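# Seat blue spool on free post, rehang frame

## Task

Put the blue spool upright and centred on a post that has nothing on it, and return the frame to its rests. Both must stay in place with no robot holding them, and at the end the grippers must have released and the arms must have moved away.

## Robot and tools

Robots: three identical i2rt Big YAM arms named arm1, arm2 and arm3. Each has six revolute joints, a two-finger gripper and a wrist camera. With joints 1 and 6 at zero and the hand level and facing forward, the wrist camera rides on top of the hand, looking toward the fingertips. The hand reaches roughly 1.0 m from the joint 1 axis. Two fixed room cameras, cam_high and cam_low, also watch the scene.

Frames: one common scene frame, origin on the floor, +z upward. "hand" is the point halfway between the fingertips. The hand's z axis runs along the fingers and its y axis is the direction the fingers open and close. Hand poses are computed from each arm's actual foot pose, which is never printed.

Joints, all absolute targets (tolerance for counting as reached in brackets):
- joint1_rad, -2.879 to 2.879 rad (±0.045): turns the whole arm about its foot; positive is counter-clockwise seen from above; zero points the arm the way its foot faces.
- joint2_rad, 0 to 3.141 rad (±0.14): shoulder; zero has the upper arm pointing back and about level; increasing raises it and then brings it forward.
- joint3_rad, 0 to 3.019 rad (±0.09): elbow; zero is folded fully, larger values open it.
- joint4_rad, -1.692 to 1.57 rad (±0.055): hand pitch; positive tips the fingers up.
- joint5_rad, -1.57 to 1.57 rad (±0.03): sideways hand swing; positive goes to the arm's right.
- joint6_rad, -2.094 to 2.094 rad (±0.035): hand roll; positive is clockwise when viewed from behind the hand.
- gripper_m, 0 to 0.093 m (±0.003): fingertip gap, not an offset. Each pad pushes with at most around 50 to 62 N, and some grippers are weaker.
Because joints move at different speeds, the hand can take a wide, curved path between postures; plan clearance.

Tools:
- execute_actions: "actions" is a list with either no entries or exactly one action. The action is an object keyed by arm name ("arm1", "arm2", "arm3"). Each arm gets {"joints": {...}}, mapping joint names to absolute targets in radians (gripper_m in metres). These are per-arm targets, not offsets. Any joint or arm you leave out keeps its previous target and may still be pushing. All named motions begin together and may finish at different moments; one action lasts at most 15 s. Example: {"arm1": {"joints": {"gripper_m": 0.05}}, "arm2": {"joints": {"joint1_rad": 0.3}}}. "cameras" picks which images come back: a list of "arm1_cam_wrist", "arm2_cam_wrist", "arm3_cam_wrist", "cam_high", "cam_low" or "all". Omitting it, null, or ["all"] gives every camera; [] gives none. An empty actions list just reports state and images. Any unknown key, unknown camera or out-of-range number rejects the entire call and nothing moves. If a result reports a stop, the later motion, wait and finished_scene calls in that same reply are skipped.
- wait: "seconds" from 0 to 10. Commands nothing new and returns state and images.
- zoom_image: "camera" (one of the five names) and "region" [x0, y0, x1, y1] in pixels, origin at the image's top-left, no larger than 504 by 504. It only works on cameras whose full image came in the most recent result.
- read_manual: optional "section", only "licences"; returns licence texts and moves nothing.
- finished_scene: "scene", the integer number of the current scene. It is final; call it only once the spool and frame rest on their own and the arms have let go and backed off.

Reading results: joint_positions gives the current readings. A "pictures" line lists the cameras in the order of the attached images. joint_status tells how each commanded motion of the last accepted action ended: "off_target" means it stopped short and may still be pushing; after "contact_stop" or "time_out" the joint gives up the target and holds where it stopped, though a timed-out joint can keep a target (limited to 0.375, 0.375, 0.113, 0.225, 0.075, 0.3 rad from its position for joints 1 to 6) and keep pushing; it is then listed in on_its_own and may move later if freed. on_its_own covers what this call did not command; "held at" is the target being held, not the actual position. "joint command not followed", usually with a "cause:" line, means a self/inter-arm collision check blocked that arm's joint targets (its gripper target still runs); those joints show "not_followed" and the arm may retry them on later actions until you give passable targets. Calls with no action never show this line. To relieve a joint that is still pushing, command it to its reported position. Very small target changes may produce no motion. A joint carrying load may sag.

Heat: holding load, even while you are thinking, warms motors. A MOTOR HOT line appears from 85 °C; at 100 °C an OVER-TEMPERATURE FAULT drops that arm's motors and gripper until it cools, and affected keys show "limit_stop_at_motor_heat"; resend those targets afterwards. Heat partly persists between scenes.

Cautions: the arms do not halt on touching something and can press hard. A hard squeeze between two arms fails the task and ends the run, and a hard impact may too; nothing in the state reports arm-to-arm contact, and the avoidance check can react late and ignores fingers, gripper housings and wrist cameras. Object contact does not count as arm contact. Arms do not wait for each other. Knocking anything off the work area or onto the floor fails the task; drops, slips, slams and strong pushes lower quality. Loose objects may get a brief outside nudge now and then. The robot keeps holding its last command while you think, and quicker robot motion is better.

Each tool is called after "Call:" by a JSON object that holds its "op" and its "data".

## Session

Call:
{"op": "execute_actions", "data": {"actions": []}}

Scene clock: 0.00 s.
Motor temperatures (°C, as the motors report them): arm1=[25 38 44 27 27 27] | arm2=[25 29 37 25 26 27] | arm3=[26 33 38 27 27 25]
arm1.joint_positions: joint1_rad=-0.316 joint2_rad=+0.534 joint3_rad=+1.389 joint4_rad=-1.189 joint5_rad=+0.238 joint6_rad=-0.381 gripper_m=+0.095
arm1.joint_status: not commanded
arm1.hand: x=+1.2589 y=+0.1131 z=+1.4272 quat_wxyz=(-0.298, +0.814, -0.058, -0.495) (m; scene frame)
arm2.joint_positions: joint1_rad=+0.403 joint2_rad=+0.557 joint3_rad=+1.386 joint4_rad=-1.459 joint5_rad=+0.225 joint6_rad=-0.034 gripper_m=+0.094
arm2.joint_status: not commanded
arm2.hand: x=-0.5896 y=+1.1198 z=+1.3368 quat_wxyz=(-0.395, -0.298, -0.835, +0.242) (m; scene frame)
arm3.joint_positions: joint1_rad=+0.128 joint2_rad=+0.558 joint3_rad=+1.373 joint4_rad=-1.268 joint5_rad=+0.089 joint6_rad=-0.315 gripper_m=+0.094
arm3.joint_status: not commanded
arm3.hand: x=-0.6357 y=-1.0501 z=+1.3686 quat_wxyz=(-0.490, +0.575, -0.625, -0.197) (m; scene frame)
pictures: arm1_cam_wrist, arm2_cam_wrist, arm3_cam_wrist, cam_high, cam_low
Images, in order (width x height): arm1_cam_wrist 504x504, arm2_cam_wrist 504x504, arm3_cam_wrist 504x504, cam_high 672x504, cam_low 672x504.

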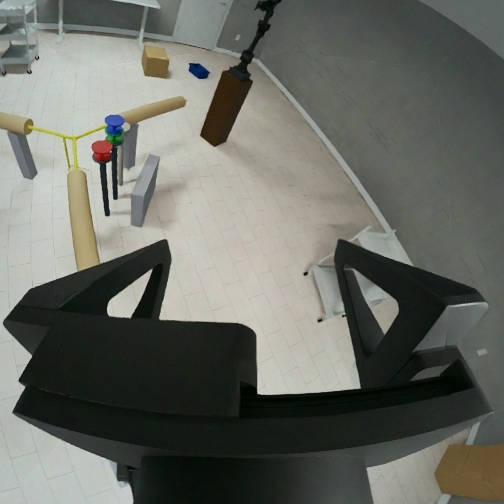

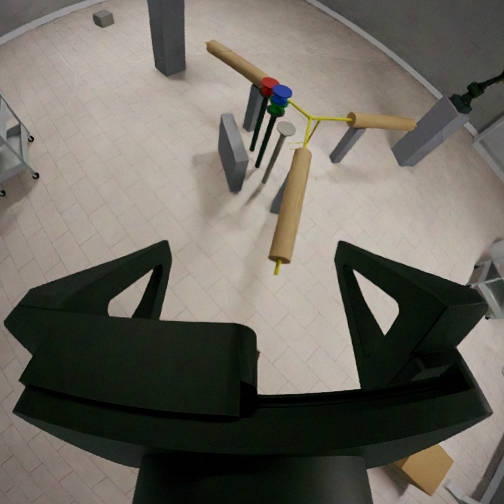

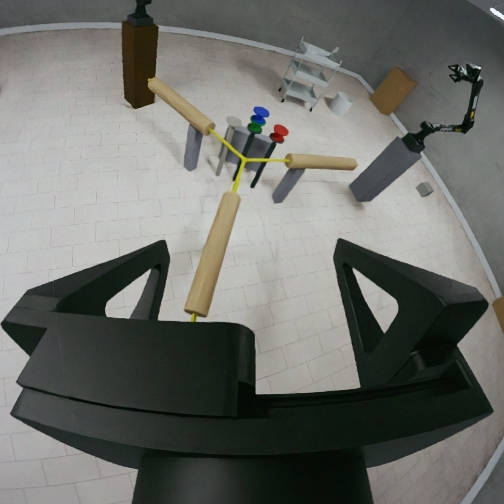

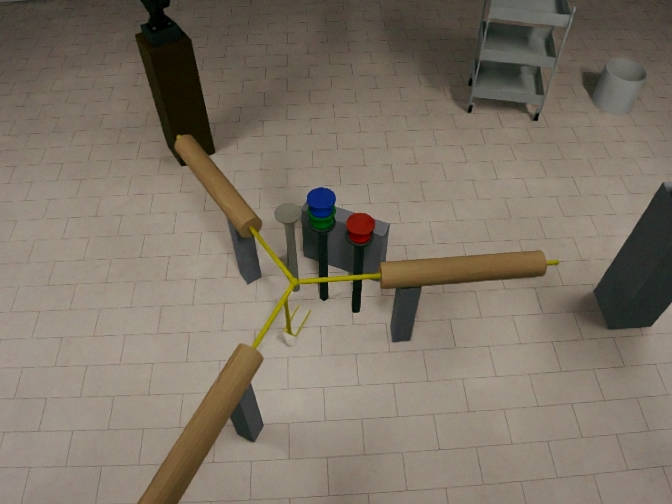

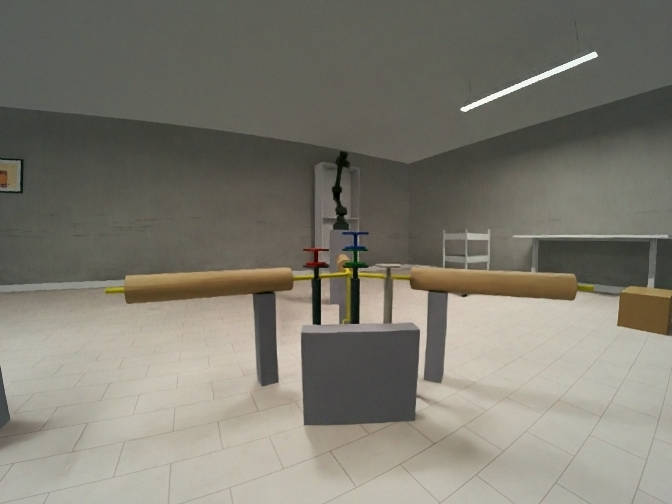

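Call:
{"op": "zoom_image", "data": {"camera": "cam_high", "region": [200, 160, 440, 380]}}

Call:
{"op": "zoom_image", "data": {"camera": "cam_low", "region": [250, 210, 450, 340]}}

Region (200, 160, 440, 380) of cam_high's 672x504 image, scaled by 2.100, with more detail than that image has; it fills the top 462 rows of this view, and the rest is white.

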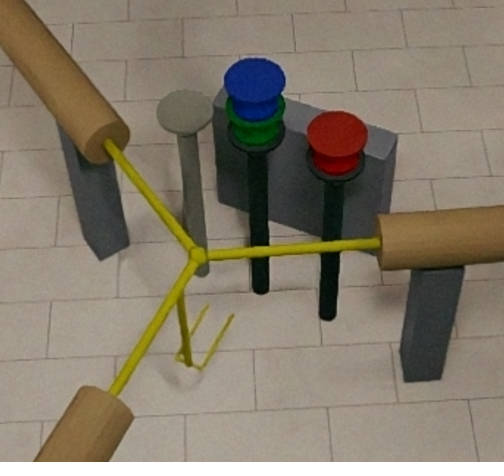

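Region (250, 210, 450, 340) of cam_low's 672x504 image, scaled by 2.520, with more detail than that image has; it fills the top 328 rows of this view, and the rest is white.

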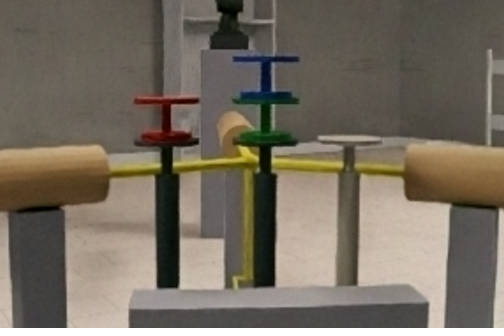

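Call:
{"op": "execute_actions", "data": {"actions": [{"arm1": {"joints": {"joint1_rad": 0.0, "joint2_rad": 2.205, "joint3_rad": 0.94, "joint4_rad": 0.044, "joint5_rad": 0, "joint6_rad": 0, "gripper_m": 0.09}}, "arm2": {"joints": {"joint1_rad": 0.0, "joint2_rad": 2.205, "joint3_rad": 0.94, "joint4_rad": 0.044, "joint5_rad": 0, "joint6_rad": 0, "gripper_m": 0.09}}, "arm3": {"joints": {"joint1_rad": 0.0, "joint2_rad": 2.205, "joint3_rad": 0.94, "joint4_rad": 0.044, "joint5_rad": 0, "joint6_rad": 0, "gripper_m": 0.09}}}]}}

Scene clock: 12.10 s.
Motor temperatures (°C, as the motors report them): arm1=[25 38 47 27 27 27] | arm2=[25 30 39 25 26 27] | arm3=[26 32 41 27 27 25]
arm1.joint_positions: joint1_rad=-0.001 joint2_rad=+2.211 joint3_rad=+0.939 joint4_rad=+0.026 joint5_rad=+0.002 joint6_rad=-0.008 gripper_m=+0.090
arm1.joint_status: all done
arm1.hand: x=+0.9607 y=+0.0224 z=+0.6266 quat_wxyz=(-0.004, +0.988, -0.018, -0.153) (m; scene frame)
arm2.joint_positions: joint1_rad=-0.001 joint2_rad=+2.209 joint3_rad=+0.935 joint4_rad=+0.031 joint5_rad=+0.004 joint6_rad=-0.009 gripper_m=+0.090
arm2.joint_status: all done
arm2.hand: x=-0.4665 y=+0.8346 z=+0.6074 quat_wxyz=(-0.142, -0.475, -0.864, +0.087) (m; scene frame)
arm3.joint_positions: joint1_rad=+0.007 joint2_rad=+2.206 joint3_rad=+0.941 joint4_rad=+0.031 joint5_rad=+0.003 joint6_rad=-0.011 gripper_m=+0.090
arm3.joint_status: all done
arm3.hand: x=-0.5001 y=-0.8140 z=+0.6056 quat_wxyz=(-0.142, +0.522, -0.837, -0.082) (m; scene frame)
pictures: arm1_cam_wrist, arm2_cam_wrist, arm3_cam_wrist, cam_high, cam_low
Images, in order (width x height): arm1_cam_wrist 504x504, arm2_cam_wrist 504x504, arm3_cam_wrist 504x504, cam_high 672x504, cam_low 672x504.

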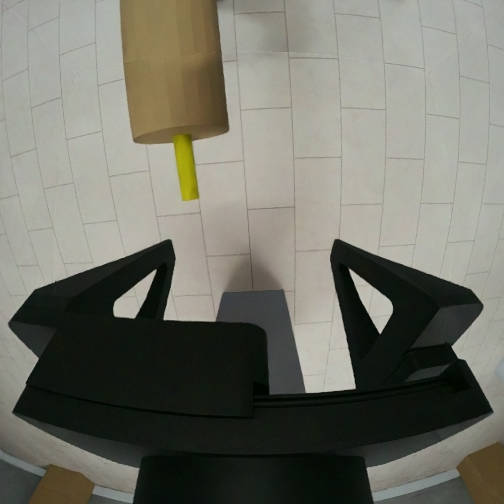

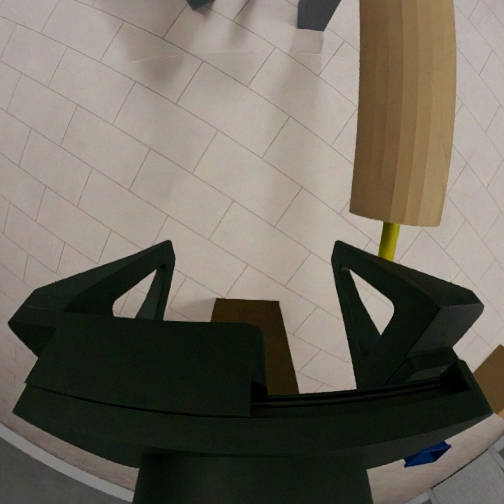

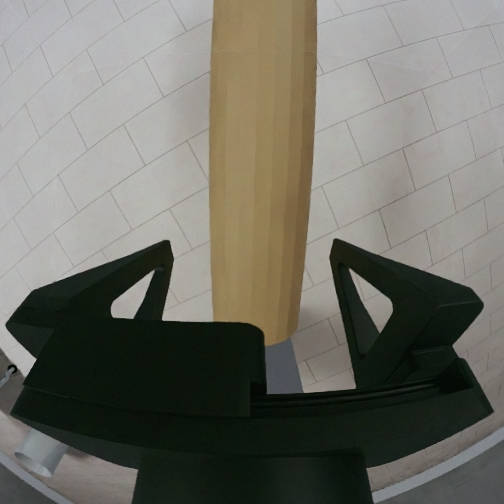

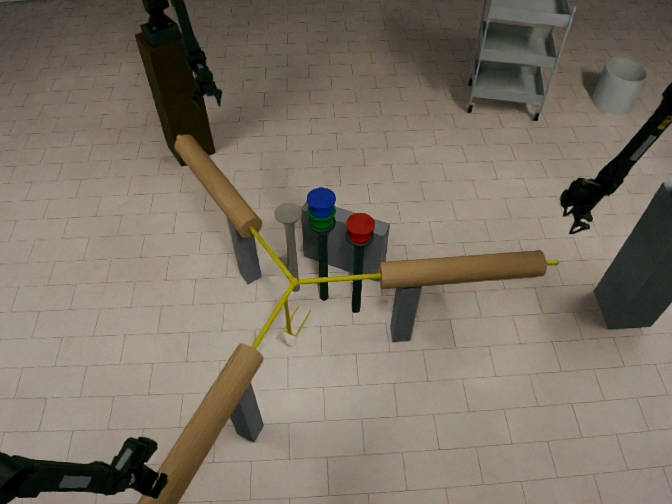

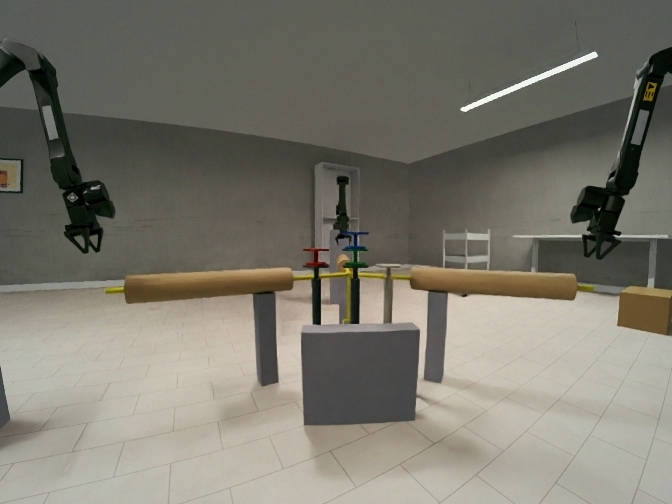

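Call:
{"op": "execute_actions", "data": {"actions": [{"arm1": {"joints": {"joint1_rad": 0.158, "joint2_rad": 2.378, "joint3_rad": 1.385, "joint4_rad": -0.545, "joint5_rad": 0, "joint6_rad": 0.075}}, "arm2": {"joints": {"joint1_rad": -0.438, "joint2_rad": 2.265, "joint3_rad": 1.19, "joint4_rad": -0.465, "joint5_rad": 0, "joint6_rad": -0.47}}, "arm3": {"joints": {"joint1_rad": -0.03, "joint2_rad": 2.105, "joint3_rad": 0.537, "joint4_rad": 0.015, "joint5_rad": 0, "joint6_rad": -0.04}}}], "cameras": ["arm1_cam_wrist", "arm2_cam_wrist", "arm3_cam_wrist"]}}

Scene clock: 58.37 s.
Motor temperatures (°C, as the motors report them): arm1=[25 42 44 27 27 27] | arm2=[25 32 37 25 26 27] | arm3=[26 35 38 27 27 25]
arm1.joint_positions: joint1_rad=+0.161 joint2_rad=+2.384 joint3_rad=+1.368 joint4_rad=-0.531 joint5_rad=+0.000 joint6_rad=+0.067 gripper_m=+0.090
arm1.joint_status: all done
arm1.hand: x=+0.9074 y=-0.0648 z=+0.6015 quat_wxyz=(+0.002, +1.000, +0.026, -0.003) (m; scene frame)
arm2.joint_positions: joint1_rad=-0.438 joint2_rad=+2.261 joint3_rad=+1.188 joint4_rad=-0.456 joint5_rad=+0.001 joint6_rad=-0.460 gripper_m=+0.090
arm2.joint_status: all done
arm2.hand: x=-0.6663 y=+0.7496 z=+0.6106 quat_wxyz=(-0.012, -0.476, -0.879, +0.022) (m; scene frame)
arm3.joint_positions: joint1_rad=-0.025 joint2_rad=+2.102 joint3_rad=+0.532 joint4_rad=+0.016 joint5_rad=+0.002 joint6_rad=-0.029 gripper_m=+0.090
arm3.joint_status: all done
arm3.hand: x=-0.5921 y=-1.0149 z=+0.6035 quat_wxyz=(-0.005, +0.523, -0.852, +0.000) (m; scene frame)
pictures: arm1_cam_wrist, arm2_cam_wrist, arm3_cam_wrist
Images, in order (width x height): arm1_cam_wrist 504x504, arm2_cam_wrist 504x504, arm3_cam_wrist 504x504.

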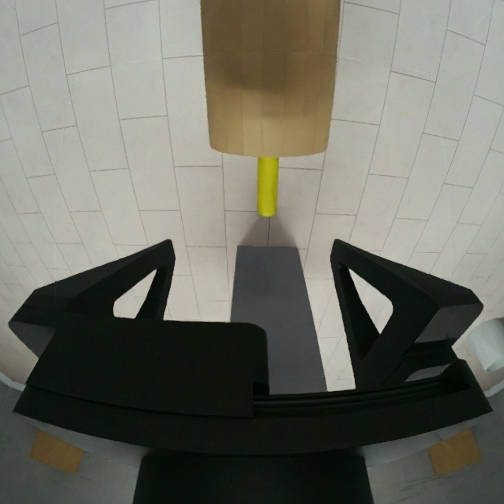

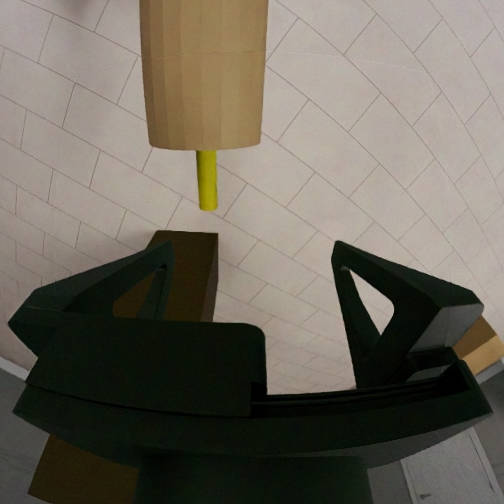

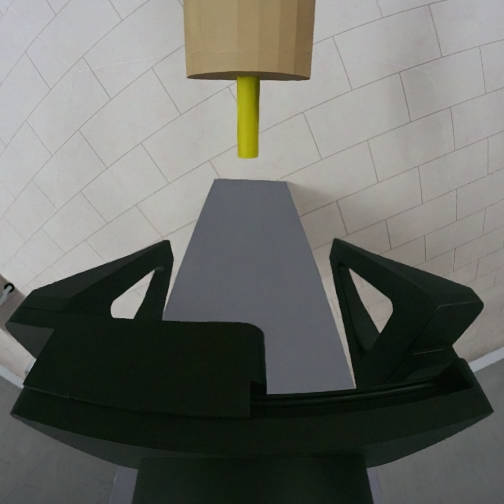

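Call:
{"op": "execute_actions", "data": {"actions": [{"arm1": {"joints": {"joint1_rad": 0.134, "joint2_rad": 2.451, "joint3_rad": 1.422, "joint4_rad": -0.491, "joint5_rad": 0, "joint6_rad": 0.075}}, "arm2": {"joints": {"joint1_rad": -0.359, "joint2_rad": 2.352, "joint3_rad": 1.20, "joint4_rad": -0.40, "joint5_rad": 0, "joint6_rad": -0.35}}, "arm3": {"joints": {"joint1_rad": -0.004, "joint2_rad": 2.226, "joint3_rad": 0.73, "joint4_rad": -0.062, "joint5_rad": 0, "joint6_rad": 0.02}}}], "cameras": ["arm1_cam_wrist", "arm2_cam_wrist", "arm3_cam_wrist", "cam_low"]}}

Scene clock: 115.40 s.
Motor temperatures (°C, as the motors report them): arm1=[25 44 45 27 27 27] | arm2=[25 32 36 25 26 27] | arm3=[26 33 36 27 27 25]
arm1.joint_positions: joint1_rad=+0.136 joint2_rad=+2.440 joint3_rad=+1.397 joint4_rad=-0.504 joint5_rad=+0.000 joint6_rad=+0.067 gripper_m=+0.090
arm1.joint_status: all done
arm1.hand: x=+0.9034 y=-0.0511 z=+0.5780 quat_wxyz=(+0.002, +1.000, +0.013, -0.004) (m; scene frame)
arm2.joint_positions: joint1_rad=-0.351 joint2_rad=+2.358 joint3_rad=+1.189 joint4_rad=-0.410 joint5_rad=+0.001 joint6_rad=-0.360 gripper_m=+0.090
arm2.joint_status: all done
arm2.hand: x=-0.6276 y=+0.7785 z=+0.5645 quat_wxyz=(+0.003, -0.482, -0.876, +0.002) (m; scene frame)
arm3.joint_positions: joint1_rad=-0.015 joint2_rad=+2.224 joint3_rad=+0.732 joint4_rad=-0.053 joint5_rad=+0.002 joint6_rad=+0.010 gripper_m=+0.090
arm3.joint_status: all done
arm3.hand: x=-0.5635 y=-0.9559 z=+0.5715 quat_wxyz=(-0.009, +0.511, -0.860, -0.002) (m; scene frame)
pictures: arm1_cam_wrist, arm2_cam_wrist, arm3_cam_wrist, cam_low
Images, in order (width x height): arm1_cam_wrist 504x504, arm2_cam_wrist 504x504, arm3_cam_wrist 504x504, cam_low 672x504.

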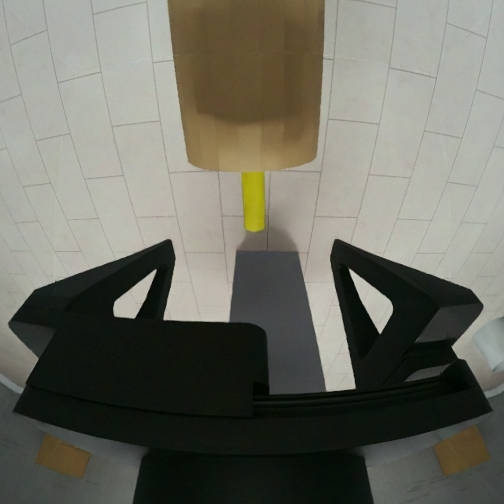

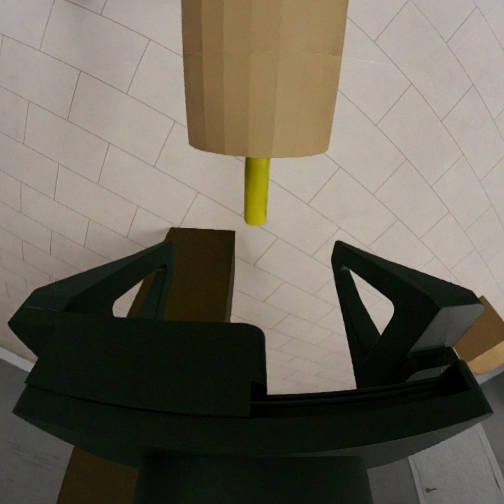

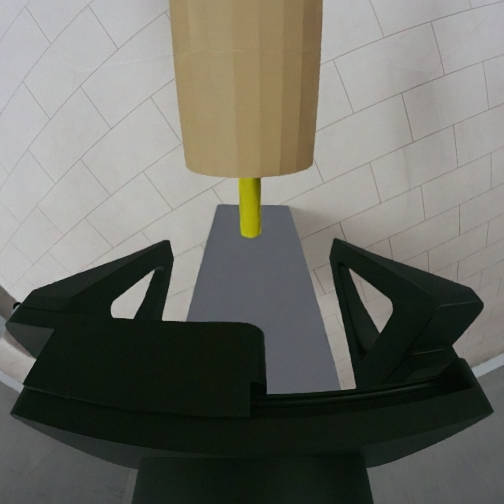

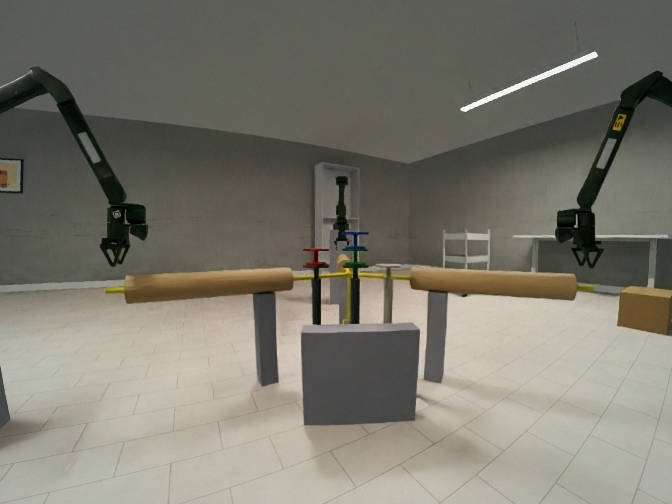

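Call:
{"op": "zoom_image", "data": {"camera": "cam_low", "region": [70, 195, 190, 315]}}

Call:
{"op": "zoom_image", "data": {"camera": "cam_low", "region": [520, 195, 640, 315]}}

Region (70, 195, 190, 315) of cam_low's 672x504 image, scaled by 4.200, with more detail than that image has.

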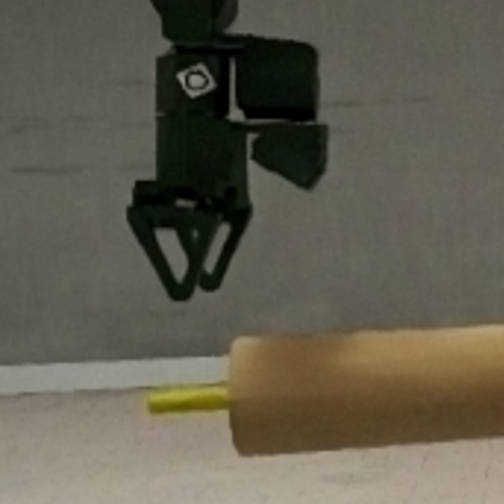

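Region (520, 195, 640, 315) of cam_low's 672x504 image, scaled by 4.200, with more detail than that image has.

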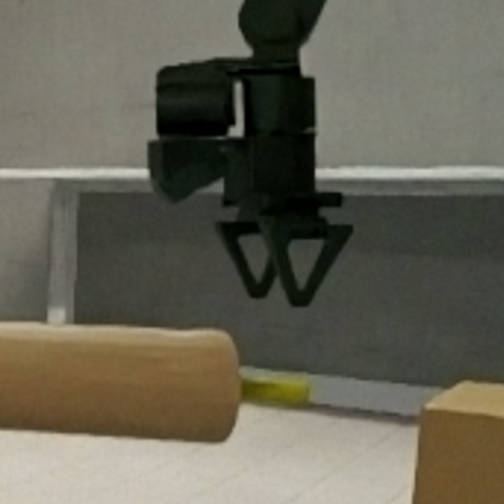

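Call:
{"op": "execute_actions", "data": {"actions": [{"arm1": {"joints": {"joint1_rad": 0.135, "joint2_rad": 2.59, "joint3_rad": 1.467, "joint4_rad": -0.404, "joint5_rad": 0, "joint6_rad": 0.035}}, "arm2": {"joints": {"joint1_rad": -0.365, "joint2_rad": 2.49, "joint3_rad": 1.253, "joint4_rad": -0.318, "joint5_rad": 0, "joint6_rad": -0.35}}, "arm3": {"joints": {"joint1_rad": -0.004, "joint2_rad": 2.424, "joint3_rad": 0.779, "joint4_rad": 0.093, "joint5_rad": 0, "joint6_rad": -0.015}}}], "cameras": ["arm1_cam_wrist", "arm2_cam_wrist", "arm3_cam_wrist", "cam_low"]}}

Scene clock: 180.70 s.
Motor temperatures (°C, as the motors report them): arm1=[25 45 45 27 27 27] | arm2=[25 33 36 25 26 27] | arm3=[26 33 35 27 27 25]
arm1.joint_positions: joint1_rad=+0.136 joint2_rad=+2.598 joint3_rad=+1.457 joint4_rad=-0.415 joint5_rad=+0.000 joint6_rad=+0.043 gripper_m=+0.090
arm1.joint_status: all done
arm1.hand: x=+0.9141 y=-0.0504 z=+0.5057 quat_wxyz=(+0.002, +1.000, +0.025, +0.001) (m; scene frame)
arm2.joint_positions: joint1_rad=-0.357 joint2_rad=+2.496 joint3_rad=+1.246 joint4_rad=-0.324 joint5_rad=+0.001 joint6_rad=-0.359 gripper_m=+0.090
arm2.joint_status: all done
arm2.hand: x=-0.6308 y=+0.7780 z=+0.5079 quat_wxyz=(+0.001, -0.485, -0.875, +0.004) (m; scene frame)
arm3.joint_positions: joint1_rad=-0.015 joint2_rad=+2.429 joint3_rad=+0.778 joint4_rad=+0.082 joint5_rad=+0.002 joint6_rad=-0.005 gripper_m=+0.090
arm3.joint_status: all done
arm3.hand: x=-0.5730 y=-0.9742 z=+0.5085 quat_wxyz=(+0.001, +0.517, -0.856, +0.004) (m; scene frame)
pictures: arm1_cam_wrist, arm2_cam_wrist, arm3_cam_wrist, cam_low
Images, in order (width x height): arm1_cam_wrist 504x504, arm2_cam_wrist 504x504, arm3_cam_wrist 504x504, cam_low 672x504.

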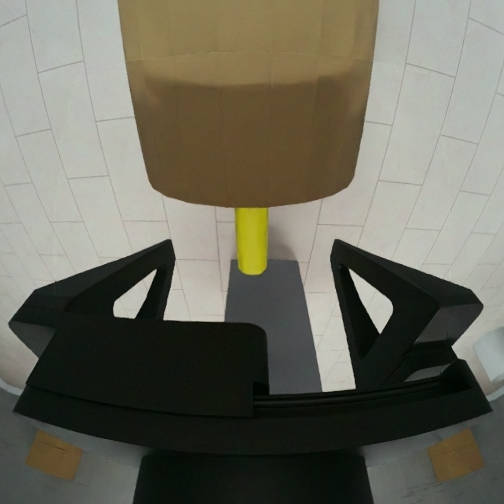

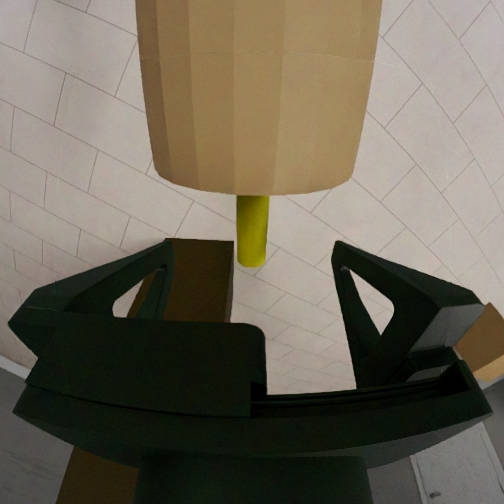

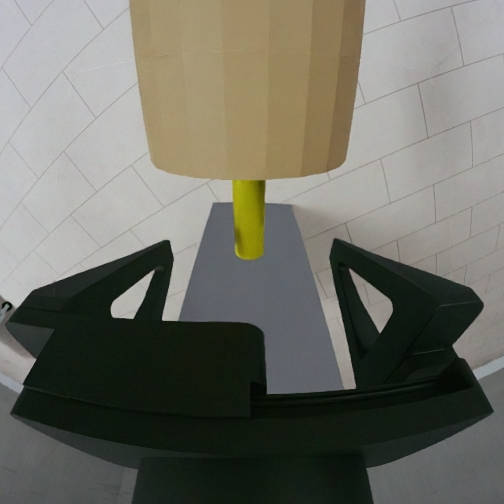

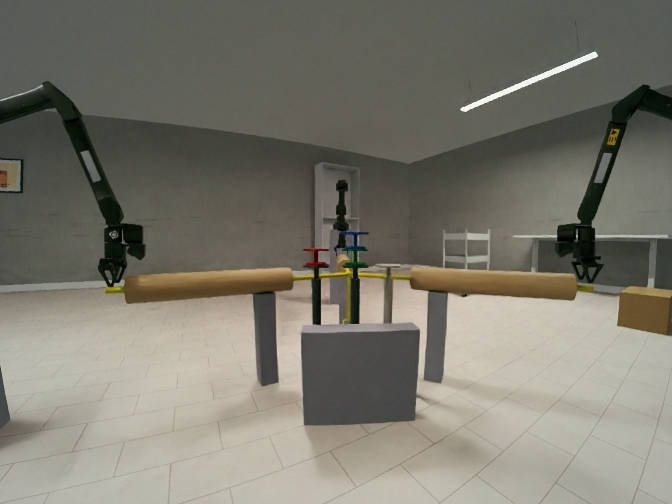

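Call:
{"op": "zoom_image", "data": {"camera": "cam_low", "region": [80, 230, 170, 310]}}

Call:
{"op": "zoom_image", "data": {"camera": "cam_low", "region": [540, 230, 630, 310]}}

Region (80, 230, 170, 310) of cam_low's 672x504 image, scaled by 5.600, with more detail than that image has.

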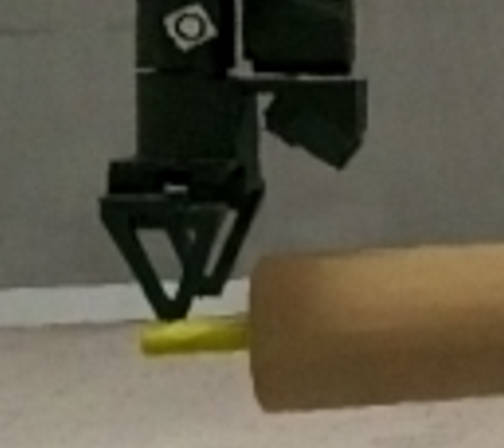

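Region (540, 230, 630, 310) of cam_low's 672x504 image, scaled by 5.600, with more detail than that image has.

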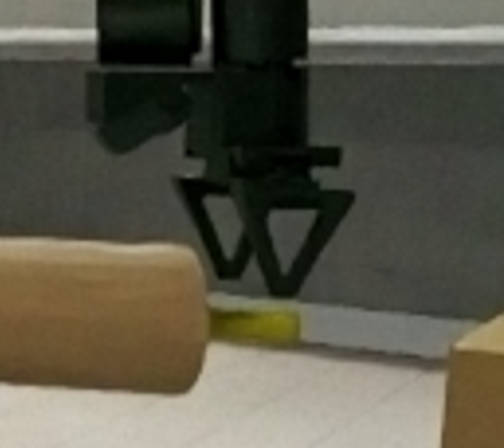

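Call:
{"op": "execute_actions", "data": {"actions": [{"arm1": {"joints": {"joint2_rad": 2.672, "joint3_rad": 1.515, "joint4_rad": -0.373}}, "arm2": {"joints": {"joint2_rad": 2.577, "joint3_rad": 1.301, "joint4_rad": -0.280}}, "arm3": {"joints": {"joint1_rad": 0.002, "joint2_rad": 2.531, "joint3_rad": 0.841, "joint4_rad": 0.144}}}], "cameras": ["arm1_cam_wrist", "arm2_cam_wrist", "arm3_cam_wrist", "cam_low"]}}

Scene clock: 205.67 s.
Motor temperatures (°C, as the motors report them): arm1=[25 46 43 27 27 27] | arm2=[25 33 35 25 26 27] | arm3=[26 33 34 27 27 25]
arm1.joint_positions: joint1_rad=+0.136 joint2_rad=+2.661 joint3_rad=+1.498 joint4_rad=-0.385 joint5_rad=+0.000 joint6_rad=+0.043 gripper_m=+0.090
arm1.joint_status: all done
arm1.hand: x=+0.9122 y=-0.0507 z=+0.4794 quat_wxyz=(+0.002, +1.000, +0.025, -0.003) (m; scene frame)
arm2.joint_positions: joint1_rad=-0.357 joint2_rad=+2.575 joint3_rad=+1.296 joint4_rad=-0.286 joint5_rad=+0.001 joint6_rad=-0.359 gripper_m=+0.090
arm2.joint_status: all done
arm2.hand: x=-0.6301 y=+0.7732 z=+0.4774 quat_wxyz=(-0.002, -0.485, -0.875, +0.008) (m; scene frame)
arm3.joint_positions: joint1_rad=-0.009 joint2_rad=+2.525 joint3_rad=+0.843 joint4_rad=+0.138 joint5_rad=+0.002 joint6_rad=-0.005 gripper_m=+0.090
arm3.joint_status: all done
arm3.hand: x=-0.5694 y=-0.9635 z=+0.4767 quat_wxyz=(-0.009, +0.519, -0.854, -0.002) (m; scene frame)
pictures: arm1_cam_wrist, arm2_cam_wrist, arm3_cam_wrist, cam_low
Images, in order (width x height): arm1_cam_wrist 504x504, arm2_cam_wrist 504x504, arm3_cam_wrist 504x504, cam_low 672x504.

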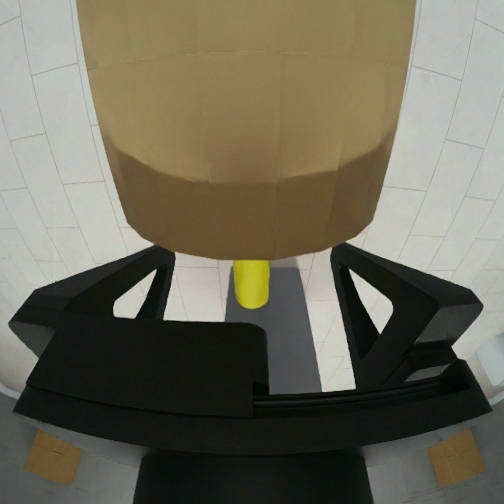

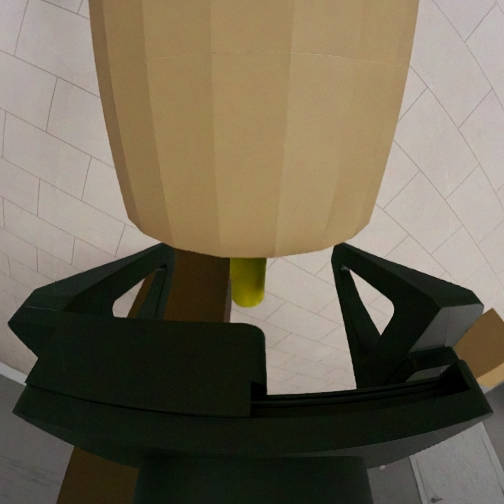

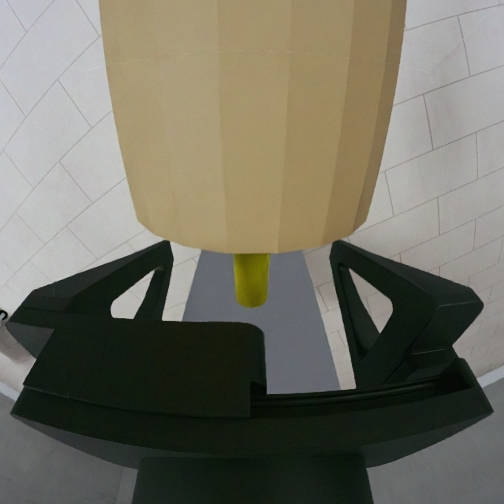

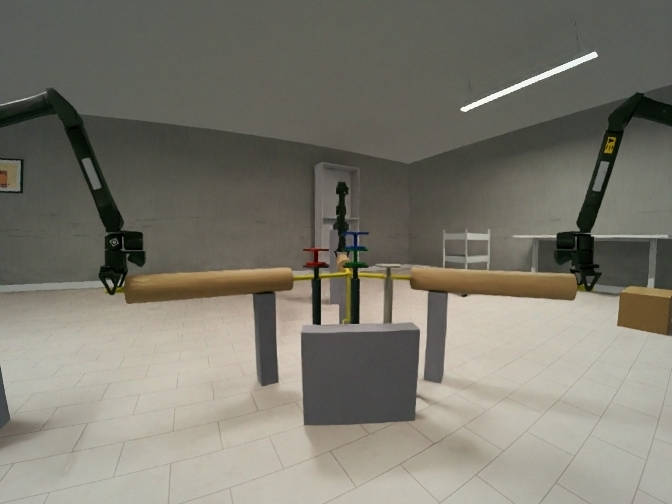

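Call:
{"op": "execute_actions", "data": {"actions": [{"arm1": {"joints": {"joint2_rad": 2.685}}, "arm2": {"joints": {"joint2_rad": 2.590}}, "arm3": {"joints": {"joint2_rad": 2.546}}}], "cameras": ["arm1_cam_wrist", "arm2_cam_wrist", "arm3_cam_wrist"]}}

Scene clock: 210.47 s.
Motor temperatures (°C, as the motors report them): arm1=[25 46 43 27 27 27] | arm2=[25 33 35 25 26 27] | arm3=[26 33 34 27 27 25]
arm1.joint_positions: joint1_rad=+0.136 joint2_rad=+2.662 joint3_rad=+1.498 joint4_rad=-0.385 joint5_rad=+0.000 joint6_rad=+0.043 gripper_m=+0.090
arm1.joint_status: all done
arm1.hand: x=+0.9128 y=-0.0507 z=+0.4788 quat_wxyz=(+0.002, +1.000, +0.025, -0.003) (m; scene frame)
arm2.joint_positions: joint1_rad=-0.357 joint2_rad=+2.575 joint3_rad=+1.296 joint4_rad=-0.286 joint5_rad=+0.001 joint6_rad=-0.359 gripper_m=+0.090
arm2.joint_status: all done
arm2.hand: x=-0.6301 y=+0.7732 z=+0.4774 quat_wxyz=(-0.002, -0.485, -0.875, +0.008) (m; scene frame)
arm3.joint_positions: joint1_rad=-0.009 joint2_rad=+2.529 joint3_rad=+0.843 joint4_rad=+0.138 joint5_rad=+0.002 joint6_rad=-0.005 gripper_m=+0.090
arm3.joint_status: all done
arm3.hand: x=-0.5701 y=-0.9649 z=+0.4757 quat_wxyz=(-0.008, +0.519, -0.854, -0.001) (m; scene frame)
pictures: arm1_cam_wrist, arm2_cam_wrist, arm3_cam_wrist
Images, in order (width x height): arm1_cam_wrist 504x504, arm2_cam_wrist 504x504, arm3_cam_wrist 504x504.

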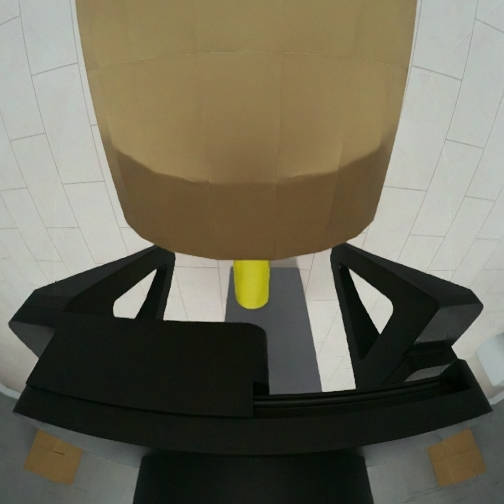

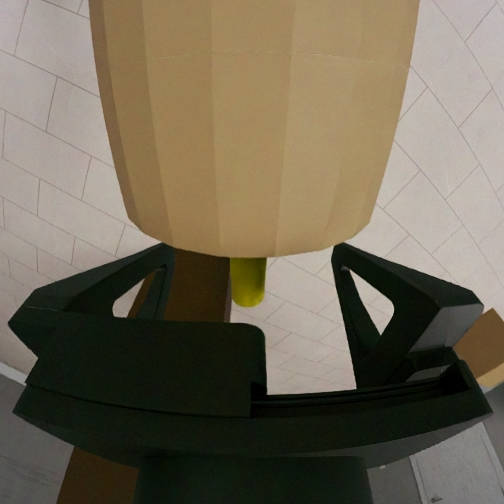

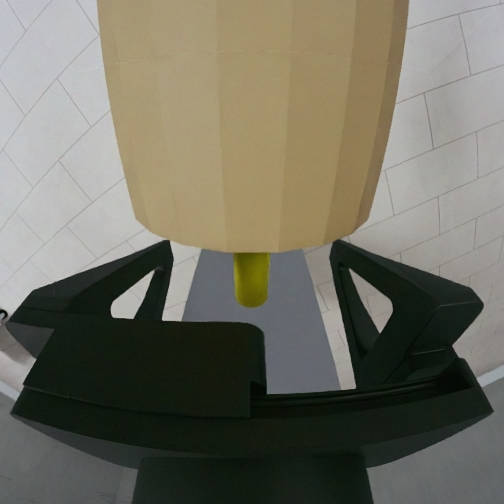

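Call:
{"op": "execute_actions", "data": {"actions": [{"arm1": {"joints": {"joint2_rad": 2.696}}, "arm2": {"joints": {"joint2_rad": 2.602}}, "arm3": {"joints": {"joint2_rad": 2.556}}}], "cameras": ["arm1_cam_wrist", "arm2_cam_wrist", "arm3_cam_wrist"]}}

Scene clock: 215.30 s.
Motor temperatures (°C, as the motors report them): arm1=[25 45 43 27 27 27] | arm2=[25 33 35 25 26 27] | arm3=[26 33 34 27 27 25]
arm1.joint_positions: joint1_rad=+0.136 joint2_rad=+2.677 joint3_rad=+1.498 joint4_rad=-0.385 joint5_rad=+0.000 joint6_rad=+0.043 gripper_m=+0.090
arm1.joint_status: all done
arm1.hand: x=+0.9201 y=-0.0500 z=+0.4712 quat_wxyz=(+0.001, +1.000, +0.025, +0.005) (m; scene frame)
arm2.joint_positions: joint1_rad=-0.357 joint2_rad=+2.591 joint3_rad=+1.296 joint4_rad=-0.286 joint5_rad=+0.001 joint6_rad=-0.359 gripper_m=+0.090
arm2.joint_status: all done
arm2.hand: x=-0.6316 y=+0.7807 z=+0.4697 quat_wxyz=(+0.003, -0.485, -0.875, +0.001) (m; scene frame)
arm3.joint_positions: joint1_rad=-0.009 joint2_rad=+2.541 joint3_rad=+0.843 joint4_rad=+0.138 joint5_rad=+0.002 joint6_rad=-0.005 gripper_m=+0.090
arm3.joint_status: all done
arm3.hand: x=-0.5727 y=-0.9698 z=+0.4721 quat_wxyz=(-0.003, +0.519, -0.855, +0.002) (m; scene frame)
pictures: arm1_cam_wrist, arm2_cam_wrist, arm3_cam_wrist
Images, in order (width x height): arm1_cam_wrist 504x504, arm2_cam_wrist 504x504, arm3_cam_wrist 504x504.

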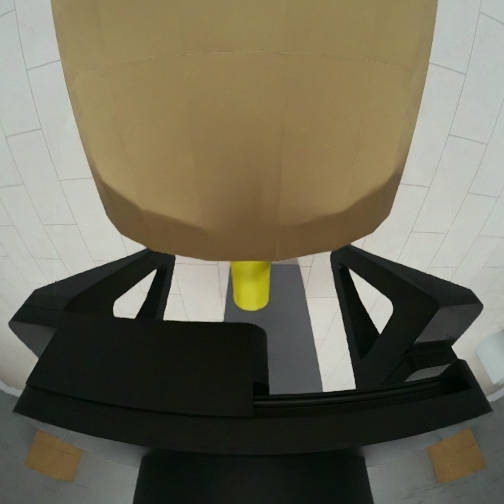

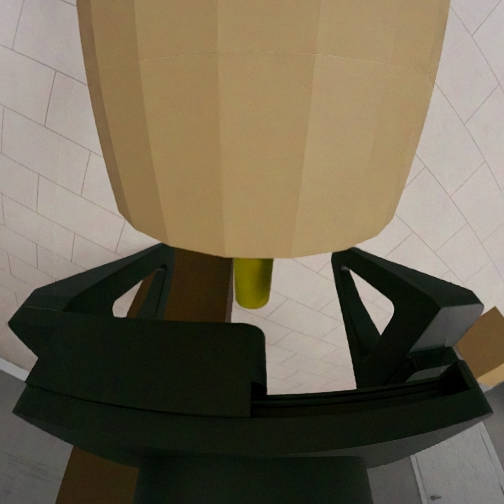

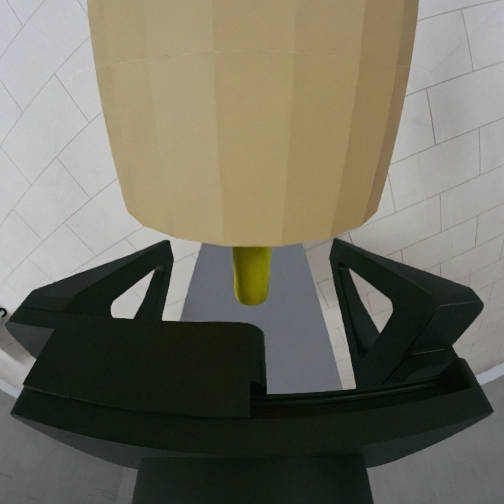

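Call:
{"op": "execute_actions", "data": {"actions": [{"arm1": {"joints": {"joint2_rad": 2.68, "gripper_m": 0.0}}, "arm2": {"joints": {"joint2_rad": 2.593, "gripper_m": 0.0}}, "arm3": {"joints": {"joint2_rad": 2.543, "gripper_m": 0.0}}}], "cameras": ["cam_high", "cam_low"]}}

Scene clock: 221.27 s.
Motor temperatures (°C, as the motors report them): arm1=[25 45 43 27 27 27] | arm2=[25 33 35 25 26 27] | arm3=[26 33 34 27 27 25]
arm1.joint_positions: joint1_rad=+0.136 joint2_rad=+2.677 joint3_rad=+1.498 joint4_rad=-0.383 joint5_rad=-0.002 joint6_rad=+0.036 gripper_m=+0.019
arm1.joint_status: gripper_m off_target (ended at +0.019, target +0.000); the others done
arm1.hand: x=+0.9198 y=-0.0504 z=+0.4712 quat_wxyz=(+0.003, +1.000, +0.028, +0.004) (m; scene frame)
arm2.joint_positions: joint1_rad=-0.358 joint2_rad=+2.591 joint3_rad=+1.296 joint4_rad=-0.286 joint5_rad=+0.001 joint6_rad=-0.351 gripper_m=+0.019
arm2.joint_status: gripper_m off_target (ended at +0.019, target +0.000); the others done
arm2.hand: x=-0.6322 y=+0.7806 z=+0.4697 quat_wxyz=(+0.004, -0.489, -0.872, +0.001) (m; scene frame)
arm3.joint_positions: joint1_rad=-0.009 joint2_rad=+2.541 joint3_rad=+0.843 joint4_rad=+0.138 joint5_rad=+0.002 joint6_rad=-0.006 gripper_m=+0.019
arm3.joint_status: gripper_m off_target (ended at +0.019, target +0.000); the others done
arm3.hand: x=-0.5725 y=-0.9698 z=+0.4721 quat_wxyz=(-0.003, +0.520, -0.854, +0.002) (m; scene frame)
pictures: cam_high, cam_low
Images, in order (width x height): cam_high 672x504, cam_low 672x504.

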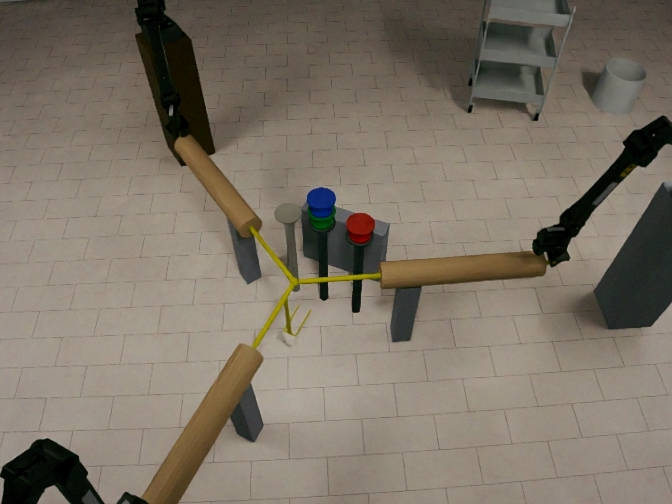

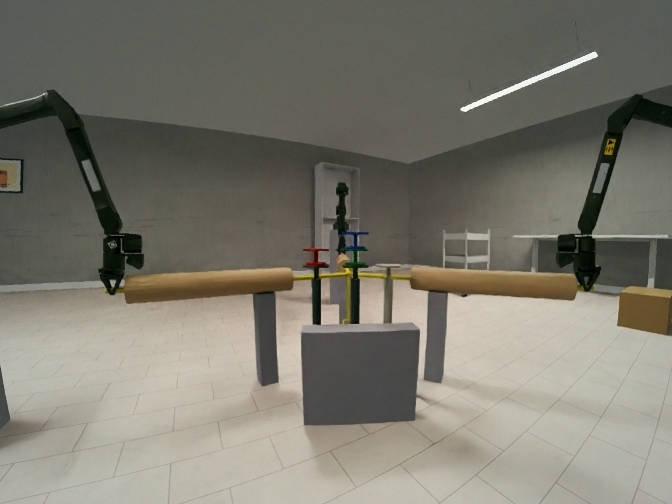

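Call:
{"op": "execute_actions", "data": {"actions": [{"arm1": {"joints": {"joint2_rad": 2.471, "joint3_rad": 1.408, "joint4_rad": -0.453}}, "arm2": {"joints": {"joint2_rad": 2.391, "joint3_rad": 1.218, "joint4_rad": -0.376}}, "arm3": {"joints": {"joint2_rad": 2.303, "joint3_rad": 0.741, "joint4_rad": 0.016}}}], "cameras": ["cam_low"]}}

Scene clock: 287.30 s.
Motor temperatures (°C, as the motors report them): arm1=[25 46 42 27 27 27] | arm2=[25 34 34 25 26 27] | arm3=[26 33 33 27 27 25]
arm1.joint_positions: joint1_rad=+0.135 joint2_rad=+2.506 joint3_rad=+1.399 joint4_rad=-0.452 joint5_rad=-0.001 joint6_rad=+0.033 gripper_m=+0.019
arm1.joint_status: all done
arm1.hand: x=+0.9168 y=-0.0497 z=+0.5440 quat_wxyz=(+0.002, +1.000, +0.029, +0.003) (m; scene frame)
arm2.joint_positions: joint1_rad=-0.367 joint2_rad=+2.411 joint3_rad=+1.206 joint4_rad=-0.377 joint5_rad=+0.002 joint6_rad=-0.355 gripper_m=+0.019
arm2.joint_status: all done
arm2.hand: x=-0.6359 y=+0.7794 z=+0.5423 quat_wxyz=(+0.005, -0.491, -0.871, +0.001) (m; scene frame)
arm3.joint_positions: joint1_rad=-0.008 joint2_rad=+2.319 joint3_rad=+0.736 joint4_rad=+0.017 joint5_rad=+0.000 joint6_rad=-0.006 gripper_m=+0.019
arm3.joint_status: all done
arm3.hand: x=-0.5738 y=-0.9700 z=+0.5424 quat_wxyz=(+0.001, +0.521, -0.854, +0.003) (m; scene frame)
pictures: cam_low
Images, in order (width x height): cam_low 672x504.

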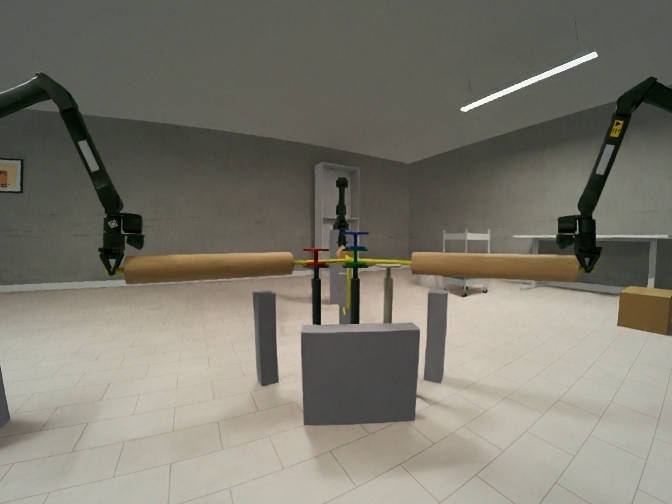

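Call:
{"op": "execute_actions", "data": {"actions": [{"arm1": {"joints": {"joint2_rad": 2.315, "joint3_rad": 1.331, "joint4_rad": -0.534}}, "arm2": {"joints": {"joint1_rad": -0.357, "joint2_rad": 2.228, "joint3_rad": 1.157, "joint4_rad": -0.477}}, "arm3": {"joints": {"joint1_rad": -0.008, "joint2_rad": 2.070, "joint3_rad": 0.666, "joint4_rad": -0.136}}}], "cameras": []}}

Call:
{"op": "execute_actions", "data": {"actions": [{"arm1": {"joints": {"joint2_rad": 2.162, "joint3_rad": 1.295, "joint4_rad": -0.648}}, "arm2": {"joints": {"joint2_rad": 2.066, "joint3_rad": 1.131, "joint4_rad": -0.613}}, "arm3": {"joints": {"joint2_rad": 1.828, "joint3_rad": 0.635, "joint4_rad": -0.345}}}], "cameras": ["cam_low"]}}

Scene clock: 295.93 s.
Motor temperatures (°C, as the motors report them): arm1=[25 47 42 27 27 27] | arm2=[25 34 34 25 26 27] | arm3=[26 33 33 27 27 25]
arm1.joint_positions: joint1_rad=+0.135 joint2_rad=+2.346 joint3_rad=+1.321 joint4_rad=-0.533 joint5_rad=-0.002 joint6_rad=+0.033 gripper_m=+0.019
arm1.joint_status: all done
arm1.hand: x=+0.9192 y=-0.0495 z=+0.6117 quat_wxyz=(+0.003, +1.000, +0.029, +0.002) (m; scene frame)
arm2.joint_positions: joint1_rad=-0.361 joint2_rad=+2.245 joint3_rad=+1.143 joint4_rad=-0.479 joint5_rad=+0.003 joint6_rad=-0.349 gripper_m=+0.019
arm2.joint_status: all done
arm2.hand: x=-0.6330 y=+0.7816 z=+0.6098 quat_wxyz=(+0.004, -0.490, -0.871, +0.002) (m; scene frame)
arm3.joint_positions: joint1_rad=-0.008 joint2_rad=+2.084 joint3_rad=+0.662 joint4_rad=-0.133 joint5_rad=+0.001 joint6_rad=-0.006 gripper_m=+0.019
arm3.joint_status: all done
arm3.hand: x=-0.5730 y=-0.9680 z=+0.6117 quat_wxyz=(-0.004, +0.521, -0.854, +0.000) (m; scene frame)
pictures: none
No camera images: the call's "cameras" was empty. Leave "cameras" out to get every camera's image.

Scene clock: 296.90 s.
Motor temperatures (°C, as the motors report them): arm1=[25 47 42 27 27 27] | arm2=[25 34 34 25 26 27] | arm3=[26 33 33 27 27 25]
arm1.joint_positions: joint1_rad=+0.135 joint2_rad=+2.192 joint3_rad=+1.283 joint4_rad=-0.650 joint5_rad=-0.002 joint6_rad=+0.033 gripper_m=+0.019
arm1.joint_status: all done
arm1.hand: x=+0.9200 y=-0.0491 z=+0.6824 quat_wxyz=(+0.003, +1.000, +0.029, +0.003) (m; scene frame)
arm2.joint_positions: joint1_rad=-0.361 joint2_rad=+2.080 joint3_rad=+1.116 joint4_rad=-0.616 joint5_rad=+0.003 joint6_rad=-0.349 gripper_m=+0.019
arm2.joint_status: all done
arm2.hand: x=-0.6331 y=+0.7827 z=+0.6806 quat_wxyz=(+0.004, -0.491, -0.871, +0.002) (m; scene frame)
arm3.joint_positions: joint1_rad=-0.008 joint2_rad=+1.840 joint3_rad=+0.629 joint4_rad=-0.341 joint5_rad=+0.000 joint6_rad=-0.006 gripper_m=+0.019
arm3.joint_status: all done
arm3.hand: x=-0.5729 y=-0.9671 z=+0.6825 quat_wxyz=(-0.006, +0.521, -0.854, -0.001) (m; scene frame)
pictures: cam_low
Images, in order (width x height): cam_low 672x504.

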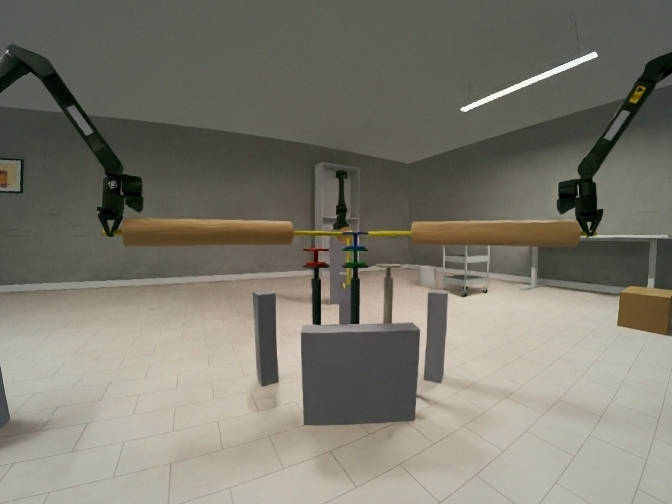

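Call:
{"op": "zoom_image", "data": {"camera": "cam_low", "region": [280, 210, 420, 310]}}

Region (280, 210, 420, 310) of cam_low's 672x504 image, scaled by 3.600, with more detail than that image has; it fills the top 360 rows of this view, and the rest is white.

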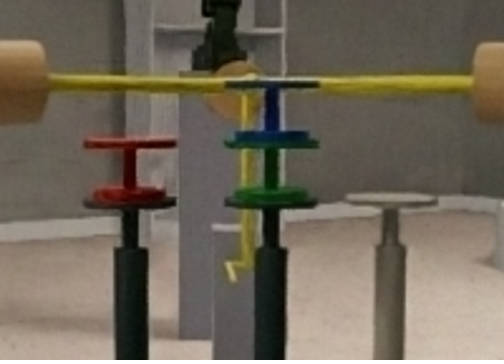

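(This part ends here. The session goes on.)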